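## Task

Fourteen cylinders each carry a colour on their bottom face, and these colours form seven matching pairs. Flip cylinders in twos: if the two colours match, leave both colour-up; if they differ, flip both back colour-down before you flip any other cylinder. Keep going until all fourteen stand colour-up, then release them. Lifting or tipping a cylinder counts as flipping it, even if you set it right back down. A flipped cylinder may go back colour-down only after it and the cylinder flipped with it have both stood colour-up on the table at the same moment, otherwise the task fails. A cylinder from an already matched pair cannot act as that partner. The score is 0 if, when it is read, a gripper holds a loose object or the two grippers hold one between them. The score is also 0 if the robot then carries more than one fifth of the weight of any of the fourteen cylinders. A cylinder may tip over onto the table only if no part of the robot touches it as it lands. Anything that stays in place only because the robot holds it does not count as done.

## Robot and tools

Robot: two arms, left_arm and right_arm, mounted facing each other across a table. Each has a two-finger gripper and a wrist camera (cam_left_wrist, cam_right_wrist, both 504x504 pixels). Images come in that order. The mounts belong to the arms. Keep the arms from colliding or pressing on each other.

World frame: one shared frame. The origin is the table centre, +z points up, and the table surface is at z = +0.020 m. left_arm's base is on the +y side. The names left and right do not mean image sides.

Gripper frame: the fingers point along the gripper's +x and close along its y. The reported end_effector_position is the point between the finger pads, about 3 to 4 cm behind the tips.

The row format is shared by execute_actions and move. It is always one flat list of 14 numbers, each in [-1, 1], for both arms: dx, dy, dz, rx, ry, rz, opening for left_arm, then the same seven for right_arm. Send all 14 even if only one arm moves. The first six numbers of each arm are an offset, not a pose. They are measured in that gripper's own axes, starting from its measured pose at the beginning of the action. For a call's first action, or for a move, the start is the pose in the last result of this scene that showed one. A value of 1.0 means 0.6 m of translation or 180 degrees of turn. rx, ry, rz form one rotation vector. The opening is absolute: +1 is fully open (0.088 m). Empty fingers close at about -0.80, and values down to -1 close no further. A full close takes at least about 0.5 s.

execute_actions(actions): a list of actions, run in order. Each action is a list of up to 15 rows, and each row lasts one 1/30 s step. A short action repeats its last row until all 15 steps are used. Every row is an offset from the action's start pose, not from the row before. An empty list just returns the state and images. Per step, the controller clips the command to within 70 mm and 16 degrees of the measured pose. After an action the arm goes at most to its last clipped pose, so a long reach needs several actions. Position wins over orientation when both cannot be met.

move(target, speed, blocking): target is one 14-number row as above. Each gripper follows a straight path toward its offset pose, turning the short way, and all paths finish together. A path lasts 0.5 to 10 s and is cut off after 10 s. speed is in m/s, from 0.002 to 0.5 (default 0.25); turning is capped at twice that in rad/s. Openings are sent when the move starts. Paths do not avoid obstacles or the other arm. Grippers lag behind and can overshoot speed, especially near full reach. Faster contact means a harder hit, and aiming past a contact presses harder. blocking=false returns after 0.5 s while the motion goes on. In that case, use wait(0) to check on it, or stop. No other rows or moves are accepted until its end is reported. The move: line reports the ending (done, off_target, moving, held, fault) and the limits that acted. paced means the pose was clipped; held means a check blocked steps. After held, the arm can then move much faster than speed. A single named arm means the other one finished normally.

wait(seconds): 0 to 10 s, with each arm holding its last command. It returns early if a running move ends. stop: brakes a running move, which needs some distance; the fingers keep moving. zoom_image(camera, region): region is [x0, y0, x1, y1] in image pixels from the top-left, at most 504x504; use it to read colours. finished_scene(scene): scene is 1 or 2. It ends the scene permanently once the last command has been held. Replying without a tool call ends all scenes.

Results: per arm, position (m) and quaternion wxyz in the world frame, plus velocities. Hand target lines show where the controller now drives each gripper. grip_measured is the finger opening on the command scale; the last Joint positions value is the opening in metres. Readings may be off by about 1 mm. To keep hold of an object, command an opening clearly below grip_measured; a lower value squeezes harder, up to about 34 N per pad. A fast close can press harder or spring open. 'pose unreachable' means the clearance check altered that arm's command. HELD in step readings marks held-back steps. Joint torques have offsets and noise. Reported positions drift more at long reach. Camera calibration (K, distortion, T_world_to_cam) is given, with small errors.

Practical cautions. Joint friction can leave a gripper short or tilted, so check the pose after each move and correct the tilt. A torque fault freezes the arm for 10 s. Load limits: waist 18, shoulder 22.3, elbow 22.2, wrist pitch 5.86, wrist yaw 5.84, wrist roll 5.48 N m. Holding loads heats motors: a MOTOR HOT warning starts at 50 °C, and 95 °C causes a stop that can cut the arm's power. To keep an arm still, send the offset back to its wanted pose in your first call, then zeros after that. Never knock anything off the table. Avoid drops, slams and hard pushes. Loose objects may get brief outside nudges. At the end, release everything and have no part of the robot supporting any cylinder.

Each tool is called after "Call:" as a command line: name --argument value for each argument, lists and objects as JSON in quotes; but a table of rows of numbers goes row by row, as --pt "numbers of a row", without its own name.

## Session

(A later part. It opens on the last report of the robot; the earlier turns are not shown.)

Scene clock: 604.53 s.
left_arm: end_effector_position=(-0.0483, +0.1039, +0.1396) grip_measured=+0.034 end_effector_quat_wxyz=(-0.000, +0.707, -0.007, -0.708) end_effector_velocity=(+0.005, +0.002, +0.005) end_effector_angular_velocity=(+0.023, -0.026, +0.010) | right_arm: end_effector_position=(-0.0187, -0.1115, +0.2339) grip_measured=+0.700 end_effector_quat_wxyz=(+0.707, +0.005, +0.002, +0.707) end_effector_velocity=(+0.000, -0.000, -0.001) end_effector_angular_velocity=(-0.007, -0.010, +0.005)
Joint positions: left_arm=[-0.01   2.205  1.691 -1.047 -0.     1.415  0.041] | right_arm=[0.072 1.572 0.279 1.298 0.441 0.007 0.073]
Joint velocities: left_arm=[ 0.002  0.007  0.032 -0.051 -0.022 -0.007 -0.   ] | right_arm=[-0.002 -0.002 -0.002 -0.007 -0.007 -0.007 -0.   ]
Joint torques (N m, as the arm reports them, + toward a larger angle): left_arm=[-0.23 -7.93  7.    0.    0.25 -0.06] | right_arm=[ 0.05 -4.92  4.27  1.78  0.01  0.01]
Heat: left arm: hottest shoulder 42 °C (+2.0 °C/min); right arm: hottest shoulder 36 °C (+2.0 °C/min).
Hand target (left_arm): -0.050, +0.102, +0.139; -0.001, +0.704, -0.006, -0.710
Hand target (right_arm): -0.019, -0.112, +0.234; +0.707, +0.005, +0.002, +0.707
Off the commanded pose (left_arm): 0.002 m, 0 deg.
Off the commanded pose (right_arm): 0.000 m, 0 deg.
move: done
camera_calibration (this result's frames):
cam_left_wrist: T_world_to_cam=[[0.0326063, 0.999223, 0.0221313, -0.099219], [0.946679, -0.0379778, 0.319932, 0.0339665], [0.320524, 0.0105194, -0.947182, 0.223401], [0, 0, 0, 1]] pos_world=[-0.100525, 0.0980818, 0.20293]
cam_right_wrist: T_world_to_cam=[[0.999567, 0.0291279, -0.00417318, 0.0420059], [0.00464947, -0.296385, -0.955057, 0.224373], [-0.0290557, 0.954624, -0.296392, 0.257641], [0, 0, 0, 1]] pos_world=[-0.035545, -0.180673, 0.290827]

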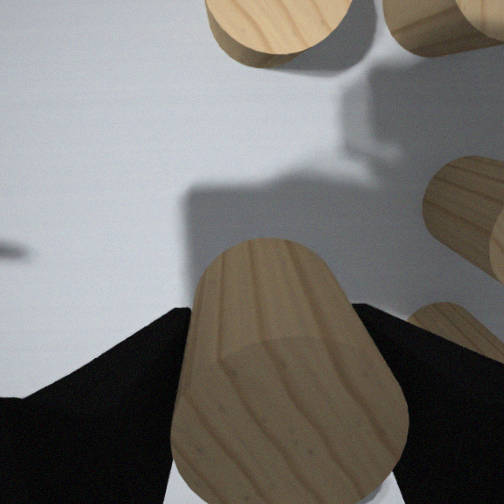

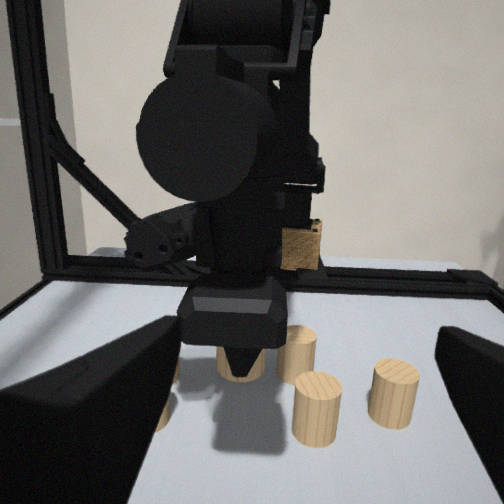

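Call:
move --target '[0.119,0,0,0,0,0,-0.35,0,0,0,0,0,0,0.7]' --speed 0.08

Call:
execute_actions --actions '[[[0,0,0,0,0,0,0.4,0,0,0,0,0,0,0.7]]]'

Call:
move --target '[-0.115,0,0,-0.003,0,0,0.45,0,0,0,0,0,0,0.7]' --speed 0.2

Call:
move --target '[0,0.002,-0.115,0,0,0,0.45,0,0,0,0,0,0,0.7]' --speed 0.2

Scene clock: 610.67 s.
left_arm: end_effector_position=(-0.0488, +0.1015, +0.0739) grip_measured=+0.034 end_effector_quat_wxyz=(+0.003, +0.706, -0.011, -0.708) end_effector_velocity=(-0.000, -0.003, +0.002) end_effector_angular_velocity=(-0.013, -0.005, +0.005) | right_arm: end_effector_position=(-0.0187, -0.1115, +0.2340) grip_measured=+0.700 end_effector_quat_wxyz=(+0.707, +0.005, +0.002, +0.707) end_effector_velocity=(-0.002, +0.000, -0.004) end_effector_angular_velocity=(-0.020, -0.002, +0.010)
Joint positions: left_arm=[-0.01   2.302  1.577 -0.825  0.     1.415  0.041] | right_arm=[0.072 1.572 0.279 1.298 0.441 0.007 0.073]
Joint velocities: left_arm=[-0.002 -0.002  0.002  0.007 -0.007 -0.007 -0.   ] | right_arm=[ 0.002  0.002  0.002 -0.022 -0.007  0.007 -0.   ]
Joint torques (N m, as the arm reports them, + toward a larger angle): left_arm=[ 0.04 -7.87  4.74  0.6   0.03  0.04] | right_arm=[ 0.02 -4.96  4.3   1.78  0.02  0.  ]
Heat: left arm: hottest shoulder 42 °C (+3.0 °C/min); right arm: hottest shoulder 36 °C (+1.0 °C/min).
Hand target (left_arm): -0.048, +0.103, +0.068; -0.000, +0.706, -0.008, -0.708
Hand target (right_arm): -0.019, -0.112, +0.234; +0.707, +0.005, +0.002, +0.707
Off the commanded pose (left_arm): 0.006 m, 1 deg.
Off the commanded pose (right_arm): 0.000 m, 0 deg.
move: done
camera_calibration (this result's frames):
cam_left_wrist: T_world_to_cam=[[0.0326479, 0.999395, 0.0119771, -0.0946204], [0.947346, -0.0347624, 0.31832, 0.0551512], [0.318544, 0.000954028, -0.947908, 0.162293], [0, 0, 0, 1]] pos_world=[-0.100855, 0.0963255, 0.137416]
cam_right_wrist: T_world_to_cam=[[0.999566, 0.0291294, -0.00432582, 0.042042], [0.00449402, -0.296055, -0.95516, 0.224505], [-0.0291039, 0.954726, -0.296058, 0.257596], [0, 0, 0, 1]] pos_world=[-0.0355356, -0.180693, 0.290883]

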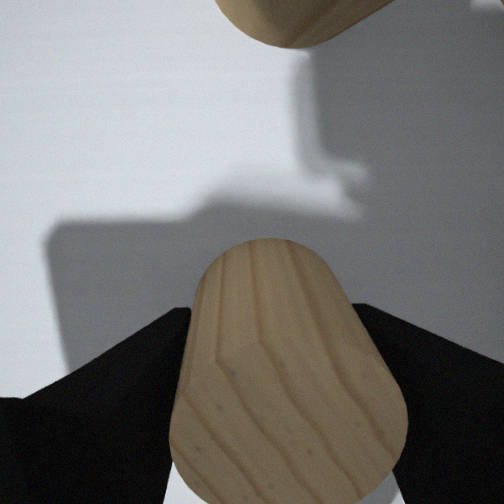

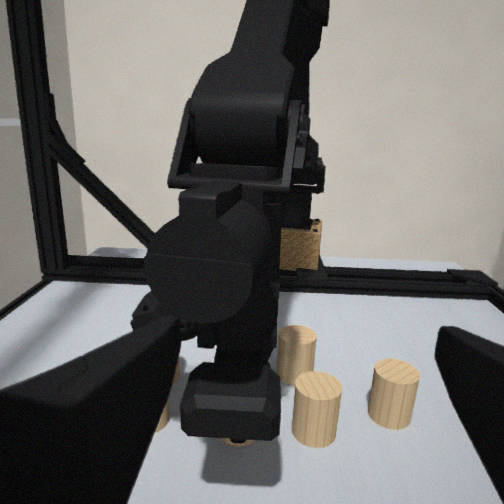

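Scene clock: 611.17 s.
left_arm: end_effector_position=(-0.0488, +0.1015, +0.0739) grip_measured=+0.394 end_effector_quat_wxyz=(+0.003, +0.706, -0.011, -0.708) end_effector_velocity=(+0.001, +0.004, -0.001) end_effector_angular_velocity=(+0.011, -0.009, +0.005) | right_arm: end_effector_position=(-0.0187, -0.1115, +0.2340) grip_measured=+0.700 end_effector_quat_wxyz=(+0.707, +0.005, +0.002, +0.707) end_effector_velocity=(-0.002, -0.000, -0.001) end_effector_angular_velocity=(-0.007, -0.025, +0.019)
Joint positions: left_arm=[-0.01   2.302  1.577 -0.825  0.     1.415  0.058] | right_arm=[0.072 1.572 0.279 1.298 0.441 0.007 0.073]
Joint velocities: left_arm=[-0.002 -0.002 -0.007 -0.007 -0.007 -0.007  0.003] | right_arm=[-0.002 -0.002 -0.002 -0.007 -0.022 -0.022 -0.   ]
Joint torques (N m, as the arm reports them, + toward a larger angle): left_arm=[ 0.03 -8.85  5.4   0.25  0.04  0.  ] | right_arm=[ 0.06 -4.95  4.28  1.78  0.01 -0.02]
Heat: left arm: hottest shoulder 43 °C (+4.0 °C/min); right arm: hottest shoulder 36 °C (+1.0 °C/min).
Hand target (left_arm): -0.049, +0.101, +0.074; +0.003, +0.706, -0.011, -0.708
Hand target (right_arm): -0.019, -0.112, +0.234; +0.707, +0.005, +0.002, +0.707
Off the commanded pose (left_arm): 0.000 m, 0 deg.
Off the commanded pose (right_arm): 0.000 m, 0 deg.
Step readings (end_effector_position):
0: left_arm (-0.0488, +0.1015, +0.0739) | right_arm (-0.0187, -0.1115, +0.2340)
1: left_arm (-0.0488, +0.1015, +0.0739) | right_arm (-0.0187, -0.1115, +0.2340)
2: left_arm (-0.0488, +0.1015, +0.0739) | right_arm (-0.0187, -0.1115, +0.2340)
4: left_arm (-0.0488, +0.1015, +0.0739) | right_arm (-0.0187, -0.1115, +0.2340)
8: left_arm (-0.0488, +0.1015, +0.0739) | right_arm (-0.0187, -0.1115, +0.2340)
15: end_effector_position above
camera_calibration (this result's frames):
cam_left_wrist: T_world_to_cam=[[0.0326479, 0.999395, 0.0119771, -0.0946204], [0.947346, -0.0347624, 0.31832, 0.0551512], [0.318544, 0.000954028, -0.947908, 0.162293], [0, 0, 0, 1]] pos_world=[-0.100855, 0.0963255, 0.137416]
cam_right_wrist: T_world_to_cam=[[0.999566, 0.0291294, -0.00432582, 0.042042], [0.00449402, -0.296055, -0.95516, 0.224505], [-0.0291039, 0.954726, -0.296058, 0.257596], [0, 0, 0, 1]] pos_world=[-0.0355356, -0.180693, 0.290883]

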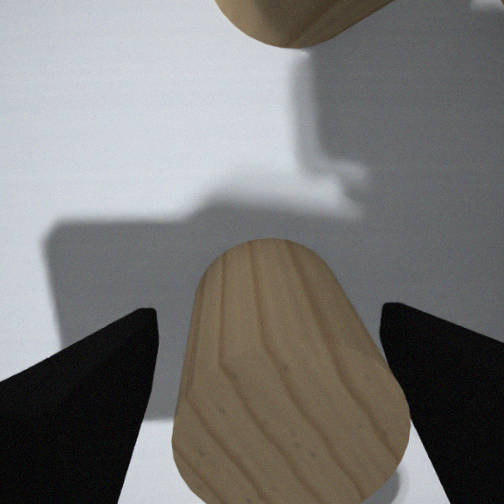

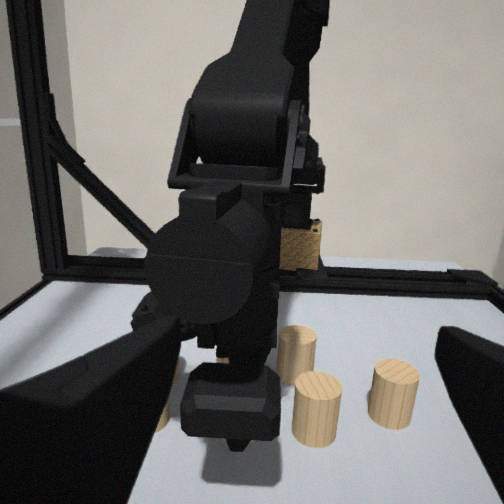

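Scene clock: 612.03 s.
left_arm: end_effector_position=(-0.0482, +0.1051, +0.1364) grip_measured=+0.450 end_effector_quat_wxyz=(+0.000, +0.707, -0.003, -0.708) end_effector_velocity=(+0.000, +0.001, +0.004) end_effector_angular_velocity=(+0.006, -0.008, +0.005) | right_arm: end_effector_position=(-0.0187, -0.1115, +0.2341) grip_measured=+0.700 end_effector_quat_wxyz=(+0.707, +0.005, +0.002, +0.707) end_effector_velocity=(+0.002, -0.000, -0.001) end_effector_angular_velocity=(-0.007, +0.004, -0.010)
Joint positions: left_arm=[-0.01   2.207  1.683 -1.041  0.     1.408  0.061] | right_arm=[0.072 1.572 0.279 1.298 0.441 0.007 0.073]
Joint velocities: left_arm=[-0.002 -0.002  0.012 -0.022 -0.007 -0.007 -0.   ] | right_arm=[-0.002 -0.002 -0.002 -0.007  0.007  0.007  0.   ]
Joint torques (N m, as the arm reports them, + toward a larger angle): left_arm=[-0.18 -9.8   6.61 -0.01  0.07 -0.1 ] | right_arm=[ 0.06 -4.9   4.3   1.76  0.01 -0.02]
Heat: left arm: hottest shoulder 43 °C (+4.0 °C/min); right arm: hottest shoulder 36 °C (+1.0 °C/min).
Hand target (left_arm): -0.049, +0.103, +0.143; +0.007, +0.706, -0.008, -0.708
Hand target (right_arm): -0.019, -0.112, +0.234; +0.707, +0.005, +0.002, +0.707
Off the commanded pose (left_arm): 0.007 m, 1 deg.
Off the commanded pose (right_arm): 0.000 m, 0 deg.
move: done
camera_calibration (this result's frames):
cam_left_wrist: T_world_to_cam=[[0.0257382, 0.999301, 0.0271027, -0.101446], [0.946796, -0.0330684, 0.32013, 0.0343237], [0.320803, 0.0174211, -0.946986, 0.219653], [0, 0, 0, 1]] pos_world=[-0.100352, 0.0986833, 0.199769]
cam_right_wrist: T_world_to_cam=[[0.999566, 0.0291309, -0.00447847, 0.0420714], [0.00433854, -0.295726, -0.955263, 0.224678], [-0.0291521, 0.954829, -0.295724, 0.257581], [0, 0, 0, 1]] pos_world=[-0.0355189, -0.180728, 0.290988]

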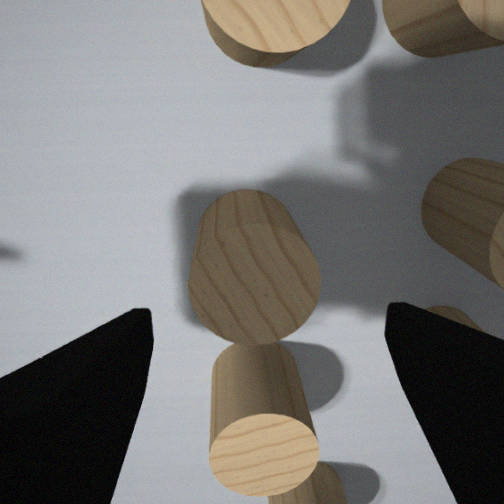

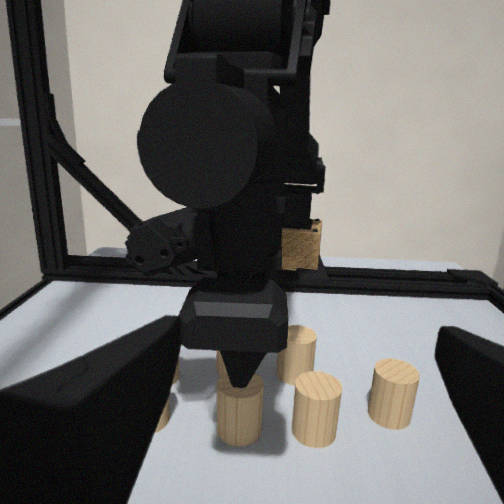

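Scene clock: 612.83 s.
left_arm: end_effector_position=(+0.0204, +0.1039, +0.1317) grip_measured=+0.450 end_effector_quat_wxyz=(-0.003, +0.707, +0.003, -0.707) end_effector_velocity=(+0.000, +0.002, +0.000) end_effector_angular_velocity=(+0.007, -0.007, -0.024) | right_arm: end_effector_position=(-0.0187, -0.1115, +0.2341) grip_measured=+0.700 end_effector_quat_wxyz=(+0.707, +0.005, +0.002, +0.707) end_effector_velocity=(+0.000, -0.000, +0.001) end_effector_angular_velocity=(+0.007, +0.010, +0.005)
Joint positions: left_arm=[ 0.154  2.206  1.661 -1.034  0.     1.568  0.061] | right_arm=[0.072 1.572 0.279 1.298 0.441 0.007 0.073]
Joint velocities: left_arm=[-0.002 -0.002 -0.002 -0.007 -0.007  0.022 -0.   ] | right_arm=[-0.002 -0.002 -0.002  0.007 -0.007  0.007  0.   ]
Joint torques (N m, as the arm reports them, + toward a larger angle): left_arm=[ -0.04 -10.31   5.18   0.38   0.02   0.12] | right_arm=[ 0.07 -4.96  4.27  1.78  0.01  0.01]
Heat: left arm: hottest shoulder 43 °C (+4.0 °C/min); right arm: hottest shoulder 35 °C (+0.0 °C/min).
Hand target (left_arm): +0.021, +0.103, +0.137; +0.001, +0.707, -0.004, -0.707
Hand target (right_arm): -0.019, -0.112, +0.234; +0.707, +0.005, +0.002, +0.707
Off the commanded pose (left_arm): 0.005 m, 1 deg.
Off the commanded pose (right_arm): 0.000 m, 0 deg.
move: done
camera_calibration (this result's frames):
cam_left_wrist: T_world_to_cam=[[0.0215184, 0.998954, 0.0403372, -0.103506], [0.946644, -0.0333353, 0.320552, -0.0291726], [0.321561, 0.0312873, -0.946372, 0.191589], [0, 0, 0, 1]] pos_world=[-0.0317643, 0.0964312, 0.194841]
cam_right_wrist: T_world_to_cam=[[0.999566, 0.0291309, -0.00447847, 0.0420714], [0.00433854, -0.295726, -0.955263, 0.224678], [-0.0291521, 0.954829, -0.295724, 0.257581], [0, 0, 0, 1]] pos_world=[-0.0355189, -0.180728, 0.290988]

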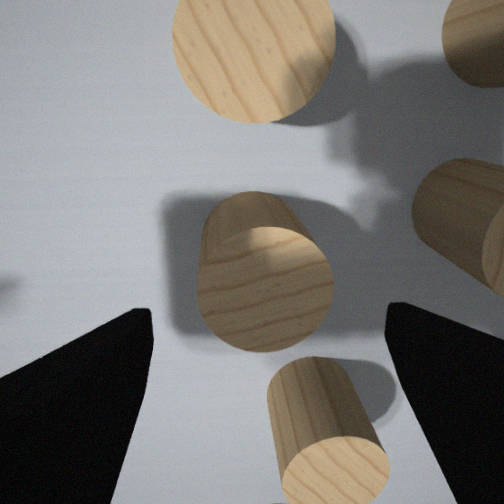

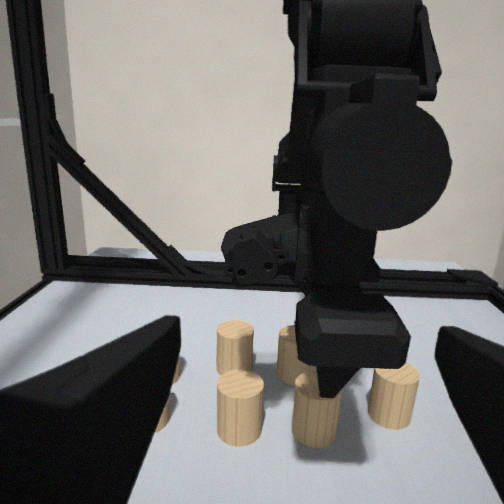

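Blue at (−.049,.1015).

Call:
move --target '[0.104,-0.001,0,0,0,0.003,0.45,0,0,0,0,0,0,0.7]' --speed 0.1

Call:
execute_actions --actions '[[[0,0,0,0,0,0,-0.35,0,0,0,0,0,0,0.7]],[[0,0,0,0,0,0,-0.35,0,0,0,0,0,0,0.7]]]'

Call:
move --target '[-0.14,0,0,0,0,0,-0.35,0,0,0,0,0,0,0.7]' --speed 0.2

Call:
move --target '[-0.135,0.105,0.064,0,0,0.502,-0.35,0,0,0,0,0,0,0.7]' --speed 0.4

Scene clock: 616.70 s.
left_arm: end_effector_position=(+0.0204, +0.1035, +0.0735) grip_measured=+0.450 end_effector_quat_wxyz=(+0.003, +0.707, -0.004, -0.707) end_effector_velocity=(-0.002, +0.002, +0.000) end_effector_angular_velocity=(+0.007, -0.007, +0.015) | right_arm: end_effector_position=(-0.0187, -0.1115, +0.2341) grip_measured=+0.700 end_effector_quat_wxyz=(+0.707, +0.005, +0.002, +0.707) end_effector_velocity=(+0.002, +0.000, -0.004) end_effector_angular_velocity=(-0.020, -0.017, -0.000)
Joint positions: left_arm=[ 0.154  2.283  1.542 -0.819  0.     1.57   0.061] | right_arm=[0.072 1.572 0.279 1.298 0.441 0.007 0.073]
Joint velocities: left_arm=[-0.007 -0.002 -0.002 -0.007 -0.007 -0.022 -0.   ] | right_arm=[-0.007 -0.002 -0.002 -0.022 -0.007 -0.007 -0.   ]
Joint torques (N m, as the arm reports them, + toward a larger angle): left_arm=[-0.03 -7.96  4.99  0.42  0.04 -0.01] | right_arm=[ 0.05 -4.93  4.34  1.78  0.01 -0.01]
Heat: left arm: hottest shoulder 44 °C (+5.0 °C/min); right arm: hottest shoulder 35 °C (+0.0 °C/min).
Hand target (left_arm): +0.021, +0.105, +0.069; +0.000, +0.707, -0.001, -0.707
Hand target (right_arm): -0.019, -0.112, +0.234; +0.707, +0.005, +0.002, +0.707
Off the commanded pose (left_arm): 0.004 m, 1 deg.
Off the commanded pose (right_arm): 0.000 m, 0 deg.
move: done
camera_calibration (this result's frames):
cam_left_wrist: T_world_to_cam=[[0.023426, 0.999483, 0.0220384, -0.0994303], [0.946602, -0.0292662, 0.321073, -0.0109901], [0.321552, 0.0133401, -0.946798, 0.138416], [0, 0, 0, 1]] pos_world=[-0.0317754, 0.0972108, 0.136772]
cam_right_wrist: T_world_to_cam=[[0.999566, 0.0291309, -0.00447847, 0.0420714], [0.00433854, -0.295726, -0.955263, 0.224678], [-0.0291521, 0.954829, -0.295724, 0.257581], [0, 0, 0, 1]] pos_world=[-0.0355189, -0.180728, 0.290988]

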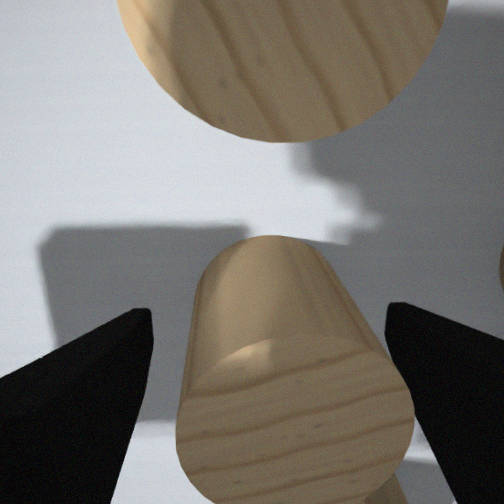

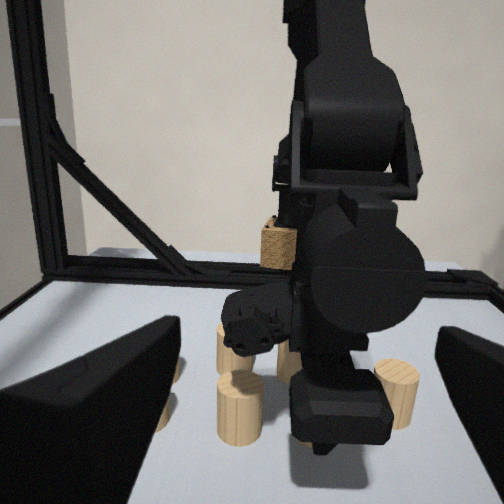

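Scene clock: 617.70 s.
left_arm: end_effector_position=(+0.0204, +0.1036, +0.0735) grip_measured=+0.036 end_effector_quat_wxyz=(+0.003, +0.707, -0.004, -0.707) end_effector_velocity=(-0.002, +0.004, -0.001) end_effector_angular_velocity=(+0.012, +0.007, -0.010) | right_arm: end_effector_position=(-0.0187, -0.1115, +0.2341) grip_measured=+0.700 end_effector_quat_wxyz=(+0.707, +0.005, +0.002, +0.707) end_effector_velocity=(+0.000, -0.000, -0.001) end_effector_angular_velocity=(-0.007, -0.025, +0.005)
Joint positions: left_arm=[ 0.154  2.283  1.542 -0.82   0.     1.57   0.041] | right_arm=[0.072 1.572 0.279 1.298 0.441 0.007 0.073]
Joint velocities: left_arm=[-0.002 -0.002 -0.007 -0.007  0.007  0.007 -0.   ] | right_arm=[-0.002 -0.002 -0.002 -0.007 -0.007 -0.022 -0.   ]
Joint torques (N m, as the arm reports them, + toward a larger angle): left_arm=[-0.06 -8.79  5.22  0.2   0.07  0.  ] | right_arm=[ 0.06 -4.96  4.32  1.78  0.01  0.01]
Heat: left arm: hottest shoulder 44 °C (+5.0 °C/min); right arm: hottest shoulder 35 °C (+0.0 °C/min).
Hand target (left_arm): +0.020, +0.104, +0.073; +0.003, +0.707, -0.004, -0.707
Hand target (right_arm): -0.019, -0.112, +0.234; +0.707, +0.005, +0.002, +0.707
Off the commanded pose (left_arm): 0.000 m, 0 deg.
Off the commanded pose (right_arm): 0.000 m, 0 deg.
Step readings (end_effector_position; steps 1 to 15: 1st action; 16 to 30: 2nd action):
0: left_arm (+0.0204, +0.1035, +0.0735) | right_arm (-0.0187, -0.1115, +0.2341)
1: left_arm (+0.0204, +0.1035, +0.0735) | right_arm (-0.0187, -0.1115, +0.2341)
2: left_arm (+0.0204, +0.1035, +0.0735) | right_arm (-0.0187, -0.1115, +0.2341)
4: left_arm (+0.0204, +0.1036, +0.0735) | right_arm (-0.0187, -0.1115, +0.2341)
8: left_arm (+0.0204, +0.1036, +0.0735) | right_arm (-0.0187, -0.1115, +0.2341)
15: left_arm (+0.0204, +0.1036, +0.0735) | right_arm (-0.0187, -0.1115, +0.2341)
16: left_arm (+0.0204, +0.1036, +0.0735) | right_arm (-0.0187, -0.1115, +0.2341)
17: left_arm (+0.0204, +0.1036, +0.0735) | right_arm (-0.0187, -0.1115, +0.2341)
19: left_arm (+0.0204, +0.1036, +0.0735) | right_arm (-0.0187, -0.1115, +0.2341)
23: left_arm (+0.0204, +0.1036, +0.0735) | right_arm (-0.0187, -0.1115, +0.2341)
30: end_effector_position above
camera_calibration (this result's frames):
cam_left_wrist: T_world_to_cam=[[0.023426, 0.999466, 0.022801, -0.0996509], [0.946601, -0.0295112, 0.321053, -0.0109583], [0.321555, 0.0140625, -0.946787, 0.138336], [0, 0, 0, 1]] pos_world=[-0.0317751, 0.0973289, 0.136765]
cam_right_wrist: T_world_to_cam=[[0.999566, 0.0291309, -0.00447847, 0.0420714], [0.00433854, -0.295726, -0.955263, 0.224678], [-0.0291521, 0.954829, -0.295724, 0.257581], [0, 0, 0, 1]] pos_world=[-0.0355189, -0.180728, 0.290988]

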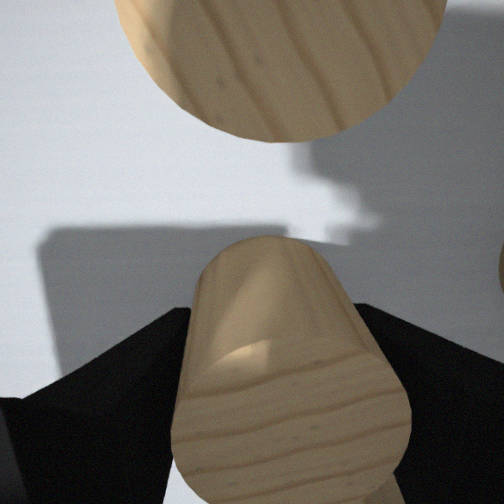

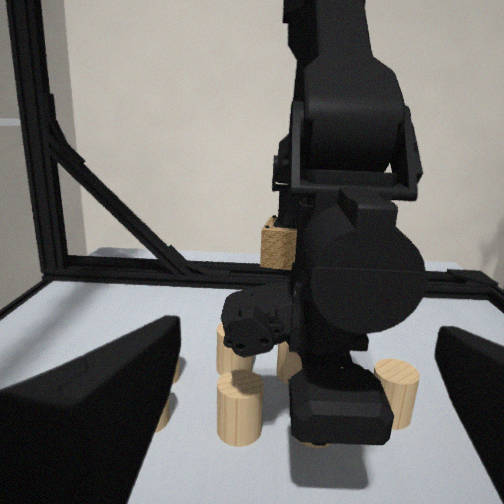

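Scene clock: 618.60 s.
left_arm: end_effector_position=(+0.0205, +0.1067, +0.1509) grip_measured=+0.036 end_effector_quat_wxyz=(-0.003, +0.707, +0.002, -0.707) end_effector_velocity=(+0.000, -0.001, +0.003) end_effector_angular_velocity=(-0.002, -0.007, +0.019) | right_arm: end_effector_position=(-0.0187, -0.1115, +0.2341) grip_measured=+0.700 end_effector_quat_wxyz=(+0.707, +0.005, +0.002, +0.707) end_effector_velocity=(+0.004, +0.000, -0.001) end_effector_angular_velocity=(-0.007, -0.010, -0.015)
Joint positions: left_arm=[ 0.154  2.173  1.686 -1.091  0.     1.57   0.041] | right_arm=[0.072 1.572 0.279 1.298 0.441 0.007 0.073]
Joint velocities: left_arm=[-0.002 -0.002  0.007 -0.007 -0.007 -0.022 -0.   ] | right_arm=[-0.007 -0.002 -0.002 -0.007  0.007 -0.007  0.   ]
Joint torques (N m, as the arm reports them, + toward a larger angle): left_arm=[-0.13 -9.52  6.79 -0.05  0.04 -0.03] | right_arm=[ 0.06 -4.95  4.26  1.78  0.01  0.  ]
Heat: left arm: hottest shoulder 44 °C (+5.0 °C/min); right arm: hottest shoulder 35 °C (+0.0 °C/min).
Hand target (left_arm): +0.020, +0.104, +0.157; +0.003, +0.707, -0.004, -0.707
Hand target (right_arm): -0.019, -0.112, +0.234; +0.707, +0.005, +0.002, +0.707
Off the commanded pose (left_arm): 0.007 m, 1 deg.
Off the commanded pose (right_arm): 0.000 m, 0 deg.
move: done
camera_calibration (this result's frames):
cam_left_wrist: T_world_to_cam=[[0.0234244, 0.998972, 0.0388119, -0.106887], [0.946585, -0.0346514, 0.320586, -0.0351198], [0.321602, 0.0292292, -0.946424, 0.209938], [0, 0, 0, 1]] pos_world=[-0.0317686, 0.0994237, 0.214097]
cam_right_wrist: T_world_to_cam=[[0.999566, 0.0291309, -0.00447847, 0.0420714], [0.00433854, -0.295726, -0.955263, 0.224678], [-0.0291521, 0.954829, -0.295724, 0.257581], [0, 0, 0, 1]] pos_world=[-0.0355189, -0.180728, 0.290988]

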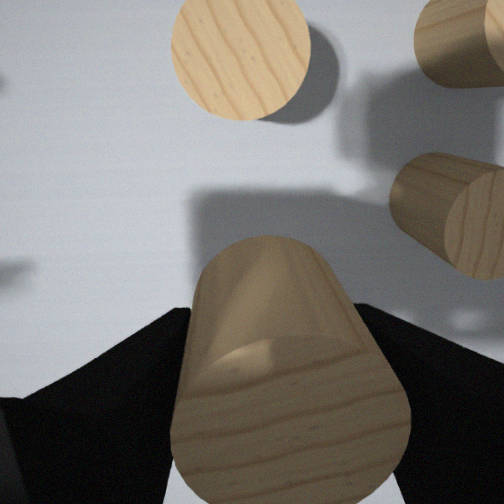

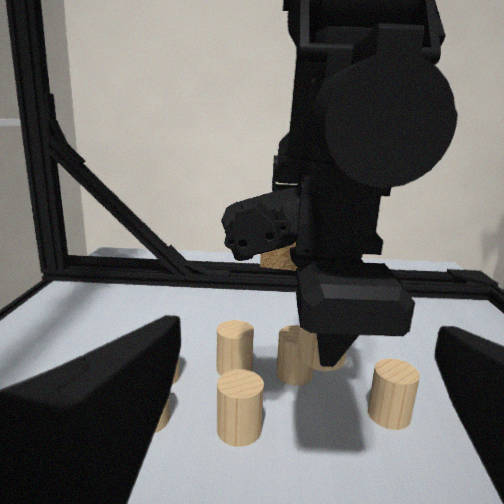

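Scene clock: 621.13 s.
left_arm: end_effector_position=(-0.0181, +0.0443, +0.2339) grip_measured=+0.034 end_effector_quat_wxyz=(+0.497, +0.497, -0.503, -0.503) end_effector_velocity=(-0.000, +0.000, +0.001) end_effector_angular_velocity=(-0.012, +0.009, +0.005) | right_arm: end_effector_position=(-0.0187, -0.1115, +0.2341) grip_measured=+0.700 end_effector_quat_wxyz=(+0.707, +0.005, +0.002, +0.707) end_effector_velocity=(+0.000, -0.000, -0.001) end_effector_angular_velocity=(-0.007, -0.025, +0.005)
Joint positions: left_arm=[ 0.041  2.011  0.727  1.284 -0.104  1.57   0.041] | right_arm=[0.072 1.572 0.279 1.298 0.441 0.007 0.073]
Joint velocities: left_arm=[-0.002  0.007 -0.002  0.022 -0.007 -0.007  0.   ] | right_arm=[-0.002 -0.002 -0.002 -0.007 -0.007 -0.022  0.   ]
Joint torques (N m, as the arm reports them, + toward a larger angle): left_arm=[-0.36 -6.13  4.88  2.11 -0.21  0.06] | right_arm=[ 0.08 -4.93  4.35  1.78  0.    0.  ]
Heat: left arm: hottest shoulder 45 °C (+5.0 °C/min); right arm: hottest shoulder 35 °C (+0.0 °C/min).
Hand target (left_arm): -0.018, +0.044, +0.232; +0.497, +0.499, -0.503, -0.502
Hand target (right_arm): -0.019, -0.112, +0.234; +0.707, +0.005, +0.002, +0.707
Off the commanded pose (left_arm): 0.003 m, 1 deg.
Off the commanded pose (right_arm): 0.000 m, 0 deg.
move: done
camera_calibration (this result's frames):
cam_left_wrist: T_world_to_cam=[[0.021522, 0.0323305, -0.999245, 0.238751], [0.950523, 0.309155, 0.0304752, 0.0252993], [0.309907, -0.950462, -0.0240772, 0.130124], [0, 0, 0, 1]] pos_world=[-0.0695123, 0.108138, 0.240933]
cam_right_wrist: T_world_to_cam=[[0.999566, 0.0291309, -0.00447847, 0.0420714], [0.00433854, -0.295726, -0.955263, 0.224678], [-0.0291521, 0.954829, -0.295724, 0.257581], [0, 0, 0, 1]] pos_world=[-0.0355189, -0.180728, 0.290988]

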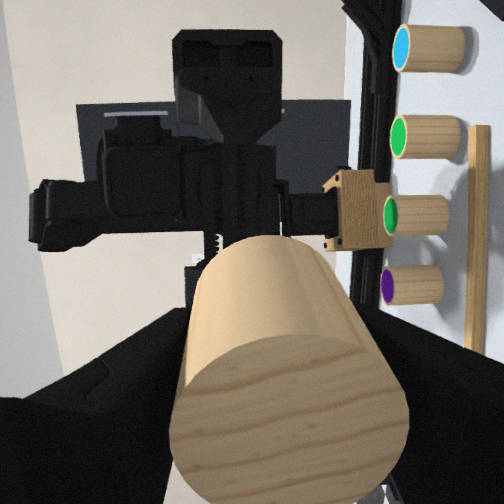

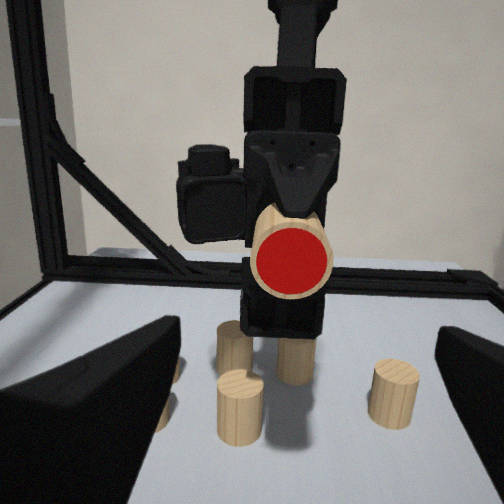

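Call:
move --target '[0,0,0,0,0,0,-0.35,0.189,0,-0.005,-0.002,0.001,0,0.7]' --speed 0.12

Call:
execute_actions --actions '[[[0,0,0,0,0,0,-0.35,0,0,0,0,0,0,-0.35]],[[0,0,0,0,0,0,-0.35,0,0,0,0,0,0,-0.35]],[[0,0,0,0,0,0,0.6,0,0,0,0,0,0,-0.35]]]'

Call:
move --target '[-0.08,0,0,0,0,0,0.6,-0.15,0,0,-0.003,0,0,-0.35]' --speed 0.2

Call:
move --target '[-0.176,-0.155,0.07,0,0,-0.494,0.45,-0.113,0.052,-0.153,0,0.506,0,-0.35]' --speed 0.4

Scene clock: 626.60 s.
left_arm: end_effector_position=(-0.0181, +0.0443, +0.2334) grip_measured=+0.034 end_effector_quat_wxyz=(+0.497, +0.497, -0.503, -0.503) end_effector_velocity=(-0.000, +0.001, -0.001) end_effector_angular_velocity=(+0.007, +0.006, +0.015) | right_arm: end_effector_position=(-0.0189, -0.0013, +0.2346) grip_measured=+0.700 end_effector_quat_wxyz=(+0.707, +0.006, +0.001, +0.707) end_effector_velocity=(-0.000, +0.002, -0.003) end_effector_angular_velocity=(-0.016, -0.012, +0.005)
Joint positions: left_arm=[ 0.041  2.012  0.726  1.284 -0.104  1.571  0.041] | right_arm=[-0.076  1.89   0.694  1.205  0.293  0.007  0.073]
Joint velocities: left_arm=[-0.007 -0.002 -0.002 -0.007 -0.022 -0.007 -0.   ] | right_arm=[-0.002  0.002  0.007 -0.022 -0.007 -0.007 -0.   ]
Joint torques (N m, as the arm reports them, + toward a larger angle): left_arm=[ 0.   -7.04  4.81  1.68  0.02 -0.05] | right_arm=[-0.25 -6.49  6.04  1.59 -0.18 -0.15]
Heat: left arm: hottest shoulder 44 °C (+4.1 °C/min); right arm: hottest shoulder 35 °C (+0.0 °C/min).
Hand target (left_arm): -0.018, +0.044, +0.234; +0.497, +0.497, -0.503, -0.503
Hand target (right_arm): -0.019, +0.002, +0.232; +0.707, +0.002, +0.000, +0.707
Off the commanded pose (left_arm): 0.000 m, 0 deg.
Off the commanded pose (right_arm): 0.004 m, 1 deg.
move: done
camera_calibration (this result's frames):
cam_left_wrist: T_world_to_cam=[[0.0219917, 0.0330829, -0.999211, 0.238228], [0.950509, 0.309132, 0.0311548, 0.0251314], [0.309918, -0.950444, -0.0246472, 0.130299], [0, 0, 0, 1]] pos_world=[-0.0695087, 0.108192, 0.240469]
cam_right_wrist: T_world_to_cam=[[0.999576, 0.0287607, -0.00452727, 0.0391177], [0.00408995, -0.292664, -0.956207, 0.257899], [-0.0288262, 0.955783, -0.292657, 0.151761], [0, 0, 0, 1]] pos_world=[-0.0357812, -0.0706979, 0.291196]

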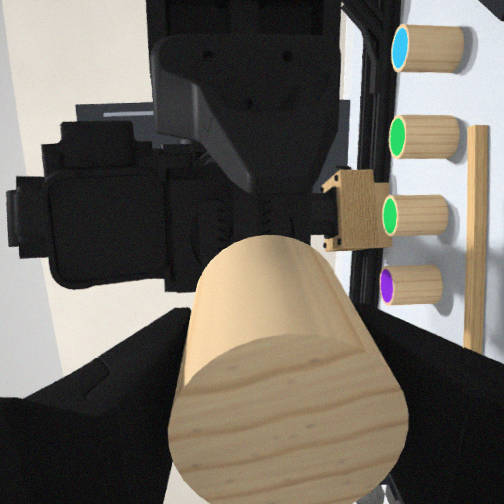

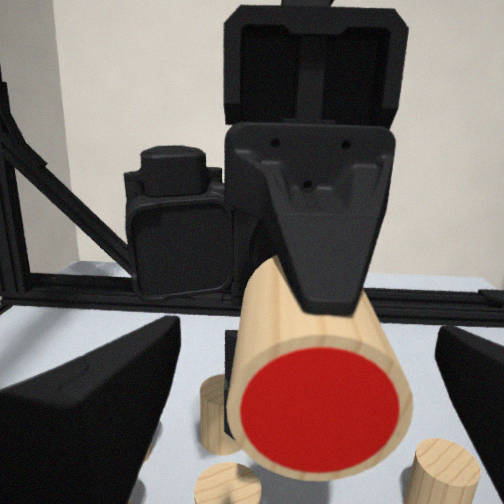

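Scene clock: 628.10 s.
left_arm: end_effector_position=(-0.0181, +0.0443, +0.2335) grip_measured=+0.592 end_effector_quat_wxyz=(+0.497, +0.497, -0.503, -0.503) end_effector_velocity=(+0.002, +0.001, -0.001) end_effector_angular_velocity=(+0.007, +0.006, +0.020) | right_arm: end_effector_position=(-0.0189, -0.0013, +0.2344) grip_measured=+0.024 end_effector_quat_wxyz=(+0.707, +0.006, +0.001, +0.707) end_effector_velocity=(+0.000, +0.000, -0.004) end_effector_angular_velocity=(-0.021, +0.001, +0.015)
Joint positions: left_arm=[ 0.041  2.012  0.726  1.285 -0.104  1.571  0.068] | right_arm=[-0.076  1.891  0.694  1.205  0.293  0.007  0.04 ]
Joint velocities: left_arm=[-0.002 -0.002 -0.002 -0.007 -0.022 -0.007  0.004] | right_arm=[-0.007 -0.002 -0.002 -0.022 -0.022  0.007 -0.   ]
Joint torques (N m, as the arm reports them, + toward a larger angle): left_arm=[-0.06 -6.85  4.89  1.71  0.01 -0.05] | right_arm=[ 0.07 -7.92  4.78  1.82  0.    0.  ]
Heat: left arm: hottest shoulder 44 °C (+4.1 °C/min); right arm: hottest shoulder 35 °C (+0.0 °C/min).
Hand target (left_arm): -0.018, +0.044, +0.233; +0.497, +0.497, -0.503, -0.503
Hand target (right_arm): -0.019, -0.001, +0.234; +0.707, +0.006, +0.001, +0.707
Off the commanded pose (left_arm): 0.000 m, 0 deg.
Off the commanded pose (right_arm): 0.000 m, 0 deg.
Step readings (end_effector_position; steps 1 to 15: 1st action; 16 to 30: 2nd action; 31 to 45: 3rd action):
0: left_arm (-0.0181, +0.0443, +0.2334) | right_arm (-0.0189, -0.0013, +0.2346)
1: left_arm (-0.0181, +0.0443, +0.2334) | right_arm (-0.0189, -0.0013, +0.2344)
2: left_arm (-0.0181, +0.0443, +0.2334) | right_arm (-0.0189, -0.0013, +0.2344)
4: left_arm (-0.0181, +0.0443, +0.2334) | right_arm (-0.0189, -0.0013, +0.2344)
8: left_arm (-0.0181, +0.0443, +0.2334) | right_arm (-0.0189, -0.0013, +0.2344)
15: left_arm (-0.0181, +0.0443, +0.2334) | right_arm (-0.0189, -0.0013, +0.2344)
16: left_arm (-0.0181, +0.0443, +0.2334) | right_arm (-0.0189, -0.0013, +0.2344)
17: left_arm (-0.0181, +0.0443, +0.2334) | right_arm (-0.0189, -0.0013, +0.2344)
19: left_arm (-0.0181, +0.0443, +0.2334) | right_arm (-0.0189, -0.0013, +0.2344)
23: left_arm (-0.0181, +0.0443, +0.2334) | right_arm (-0.0189, -0.0013, +0.2344)
30: left_arm (-0.0181, +0.0443, +0.2334) | right_arm (-0.0189, -0.0013, +0.2344)
31: left_arm (-0.0181, +0.0443, +0.2334) | right_arm (-0.0189, -0.0013, +0.2344)
32: left_arm (-0.0181, +0.0443, +0.2334) | right_arm (-0.0189, -0.0013, +0.2344)
34: left_arm (-0.0181, +0.0443, +0.2335) | right_arm (-0.0189, -0.0013, +0.2343)
38: left_arm (-0.0181, +0.0443, +0.2335) | right_arm (-0.0189, -0.0013, +0.2344)
45: end_effector_position above
camera_calibration (this result's frames):
cam_left_wrist: T_world_to_cam=[[0.0219474, 0.0327043, -0.999224, 0.23833], [0.95051, 0.309144, 0.0309956, 0.0251656], [0.309917, -0.950453, -0.0243008, 0.13022], [0, 0, 0, 1]] pos_world=[-0.0695084, 0.108194, 0.24053]
cam_right_wrist: T_world_to_cam=[[0.999577, 0.0287591, -0.00442785, 0.0390982], [0.0041951, -0.293013, -0.956099, 0.25772], [-0.028794, 0.955676, -0.293009, 0.151779], [0, 0, 0, 1]] pos_world=[-0.0357925, -0.0706603, 0.291052]

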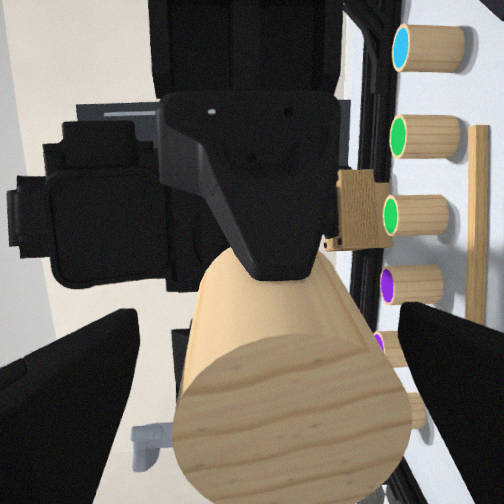

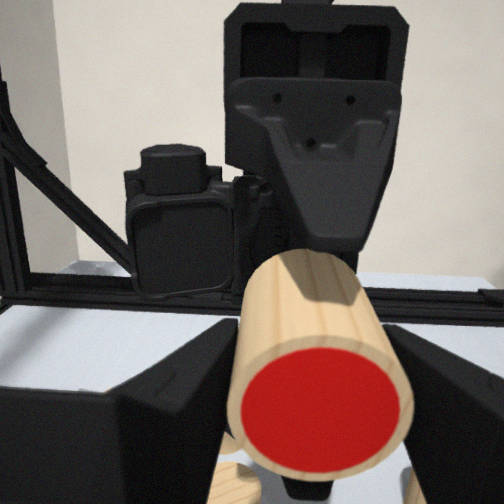

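Scene clock: 629.07 s.
left_arm: end_effector_position=(-0.0177, +0.0906, +0.2297) grip_measured=+0.600 end_effector_quat_wxyz=(+0.493, +0.499, -0.502, -0.506) end_effector_velocity=(+0.005, +0.002, -0.001) end_effector_angular_velocity=(+0.007, -0.009, +0.024) | right_arm: end_effector_position=(-0.0194, -0.0883, +0.2332) grip_measured=+0.024 end_effector_quat_wxyz=(+0.707, +0.004, +0.000, +0.707) end_effector_velocity=(-0.001, -0.003, -0.001) end_effector_angular_velocity=(-0.007, -0.025, +0.010)
Joint positions: left_arm=[ 0.024  1.914  0.529  1.373 -0.116  1.571  0.068] | right_arm=[0.033 1.654 0.36  1.3   0.401 0.004 0.04 ]
Joint velocities: left_arm=[ 0.002 -0.007 -0.007 -0.007 -0.022  0.007 -0.   ] | right_arm=[ 0.002 -0.012 -0.012 -0.007 -0.007 -0.022 -0.   ]
Joint torques (N m, as the arm reports them, + toward a larger angle): left_arm=[-0.32 -7.01  3.83  2.   -0.19 -0.04] | right_arm=[ 0.16 -6.75  3.14  1.99  0.16 -0.19]
Heat: left arm: hottest shoulder 44 °C (+4.1 °C/min); right arm: hottest shoulder 35 °C (+0.0 °C/min).
Hand target (left_arm): -0.018, +0.092, +0.234; +0.497, +0.497, -0.503, -0.503
Hand target (right_arm): -0.019, -0.091, +0.234; +0.707, +0.003, -0.002, +0.707
Off the commanded pose (left_arm): 0.004 m, 1 deg.
Off the commanded pose (right_arm): 0.003 m, 0 deg.
move: done
camera_calibration (this result's frames):
cam_left_wrist: T_world_to_cam=[[0.0234265, 0.0428274, -0.998808, 0.23205], [0.95152, 0.305539, 0.0354185, 0.00994187], [0.306692, -0.951216, -0.0335934, 0.176186], [0, 0, 0, 1]] pos_world=[-0.0689309, 0.154615, 0.23734]
cam_right_wrist: T_world_to_cam=[[0.999564, 0.0294955, -0.000987149, 0.0413422], [0.00777041, -0.295304, -0.955372, 0.230751], [-0.0284706, 0.954948, -0.295404, 0.235048], [0, 0, 0, 1]] pos_world=[-0.0364252, -0.157536, 0.289928]

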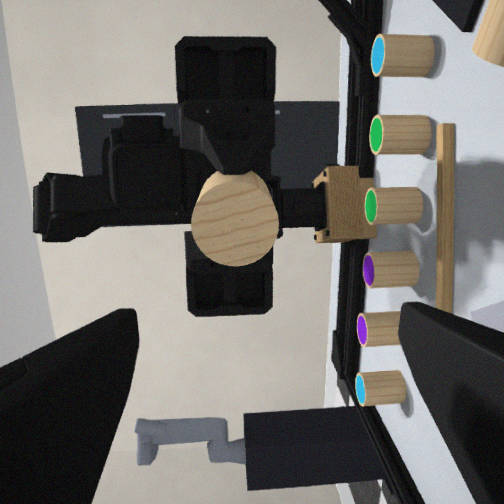

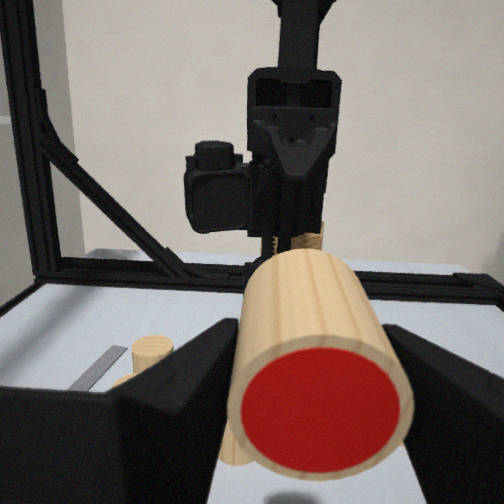

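Scene clock: 631.57 s.
left_arm: end_effector_position=(-0.0564, +0.1984, +0.1375) grip_measured=+0.450 end_effector_quat_wxyz=(+0.001, +0.708, -0.007, -0.707) end_effector_velocity=(-0.000, +0.001, +0.002) end_effector_angular_velocity=(+0.014, +0.004, +0.024) | right_arm: end_effector_position=(-0.0500, -0.1575, +0.1416) grip_measured=+0.024 end_effector_quat_wxyz=(+0.501, -0.501, +0.502, +0.496) end_effector_velocity=(+0.000, -0.001, +0.002) end_effector_angular_velocity=(-0.014, +0.002, +0.005)
Joint positions: left_arm=[-0.084  1.881  1.195 -0.874 -0.004  1.34   0.061] | right_arm=[ 0.023  1.82   1.239 -0.998  0.001  0.397  0.04 ]
Joint velocities: left_arm=[ 0.002  0.002  0.012 -0.022  0.007 -0.022 -0.   ] | right_arm=[-0.002  0.002  0.012 -0.022 -0.007 -0.007 -0.   ]
Joint torques (N m, as the arm reports them, + toward a larger angle): left_arm=[-0.33 -5.65  6.52  0.02  0.27 -0.08] | right_arm=[-0.24 -6.54  6.72 -0.13 -0.12 -0.07]
Heat: left arm: hottest shoulder 44 °C (+4.0 °C/min); right arm: hottest shoulder 35 °C (-1.0 °C/min).
Hand target (left_arm): -0.059, +0.197, +0.137; -0.001, +0.706, -0.005, -0.709
Hand target (right_arm): -0.051, -0.155, +0.140; +0.499, -0.502, +0.504, +0.494
Off the commanded pose (left_arm): 0.002 m, 0 deg.
Off the commanded pose (right_arm): 0.002 m, 1 deg.
move: done
camera_calibration (this result's frames):
cam_left_wrist: T_world_to_cam=[[0.0313652, 0.999285, 0.0210944, -0.193356], [0.945804, -0.0364982, 0.322681, 0.0451718], [0.32322, 0.00983022, -0.946273, 0.223233], [0, 0, 0, 1]] pos_world=[-0.108812, 0.192672, 0.200742]
cam_right_wrist: T_world_to_cam=[[0.999689, -0.00116024, -0.0249054, 0.0724491], [0.00653681, -0.951776, 0.306723, -0.159073], [-0.0240602, -0.306791, -0.951473, 0.167574], [0, 0, 0, 1]] pos_world=[-0.0673549, -0.0999079, 0.210037]

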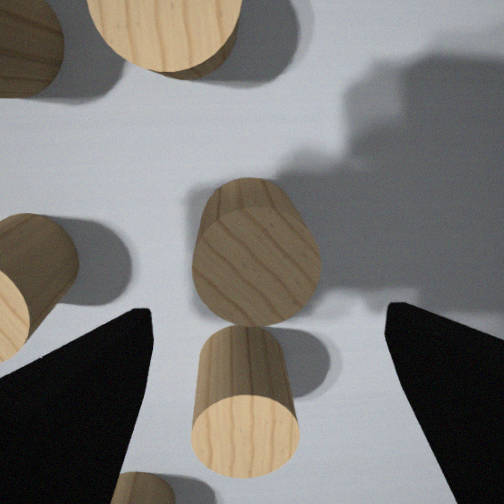

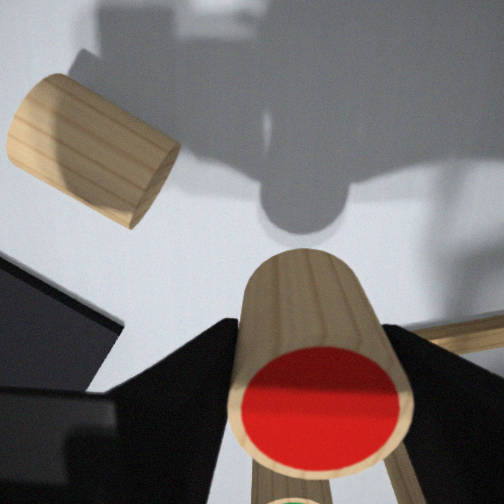

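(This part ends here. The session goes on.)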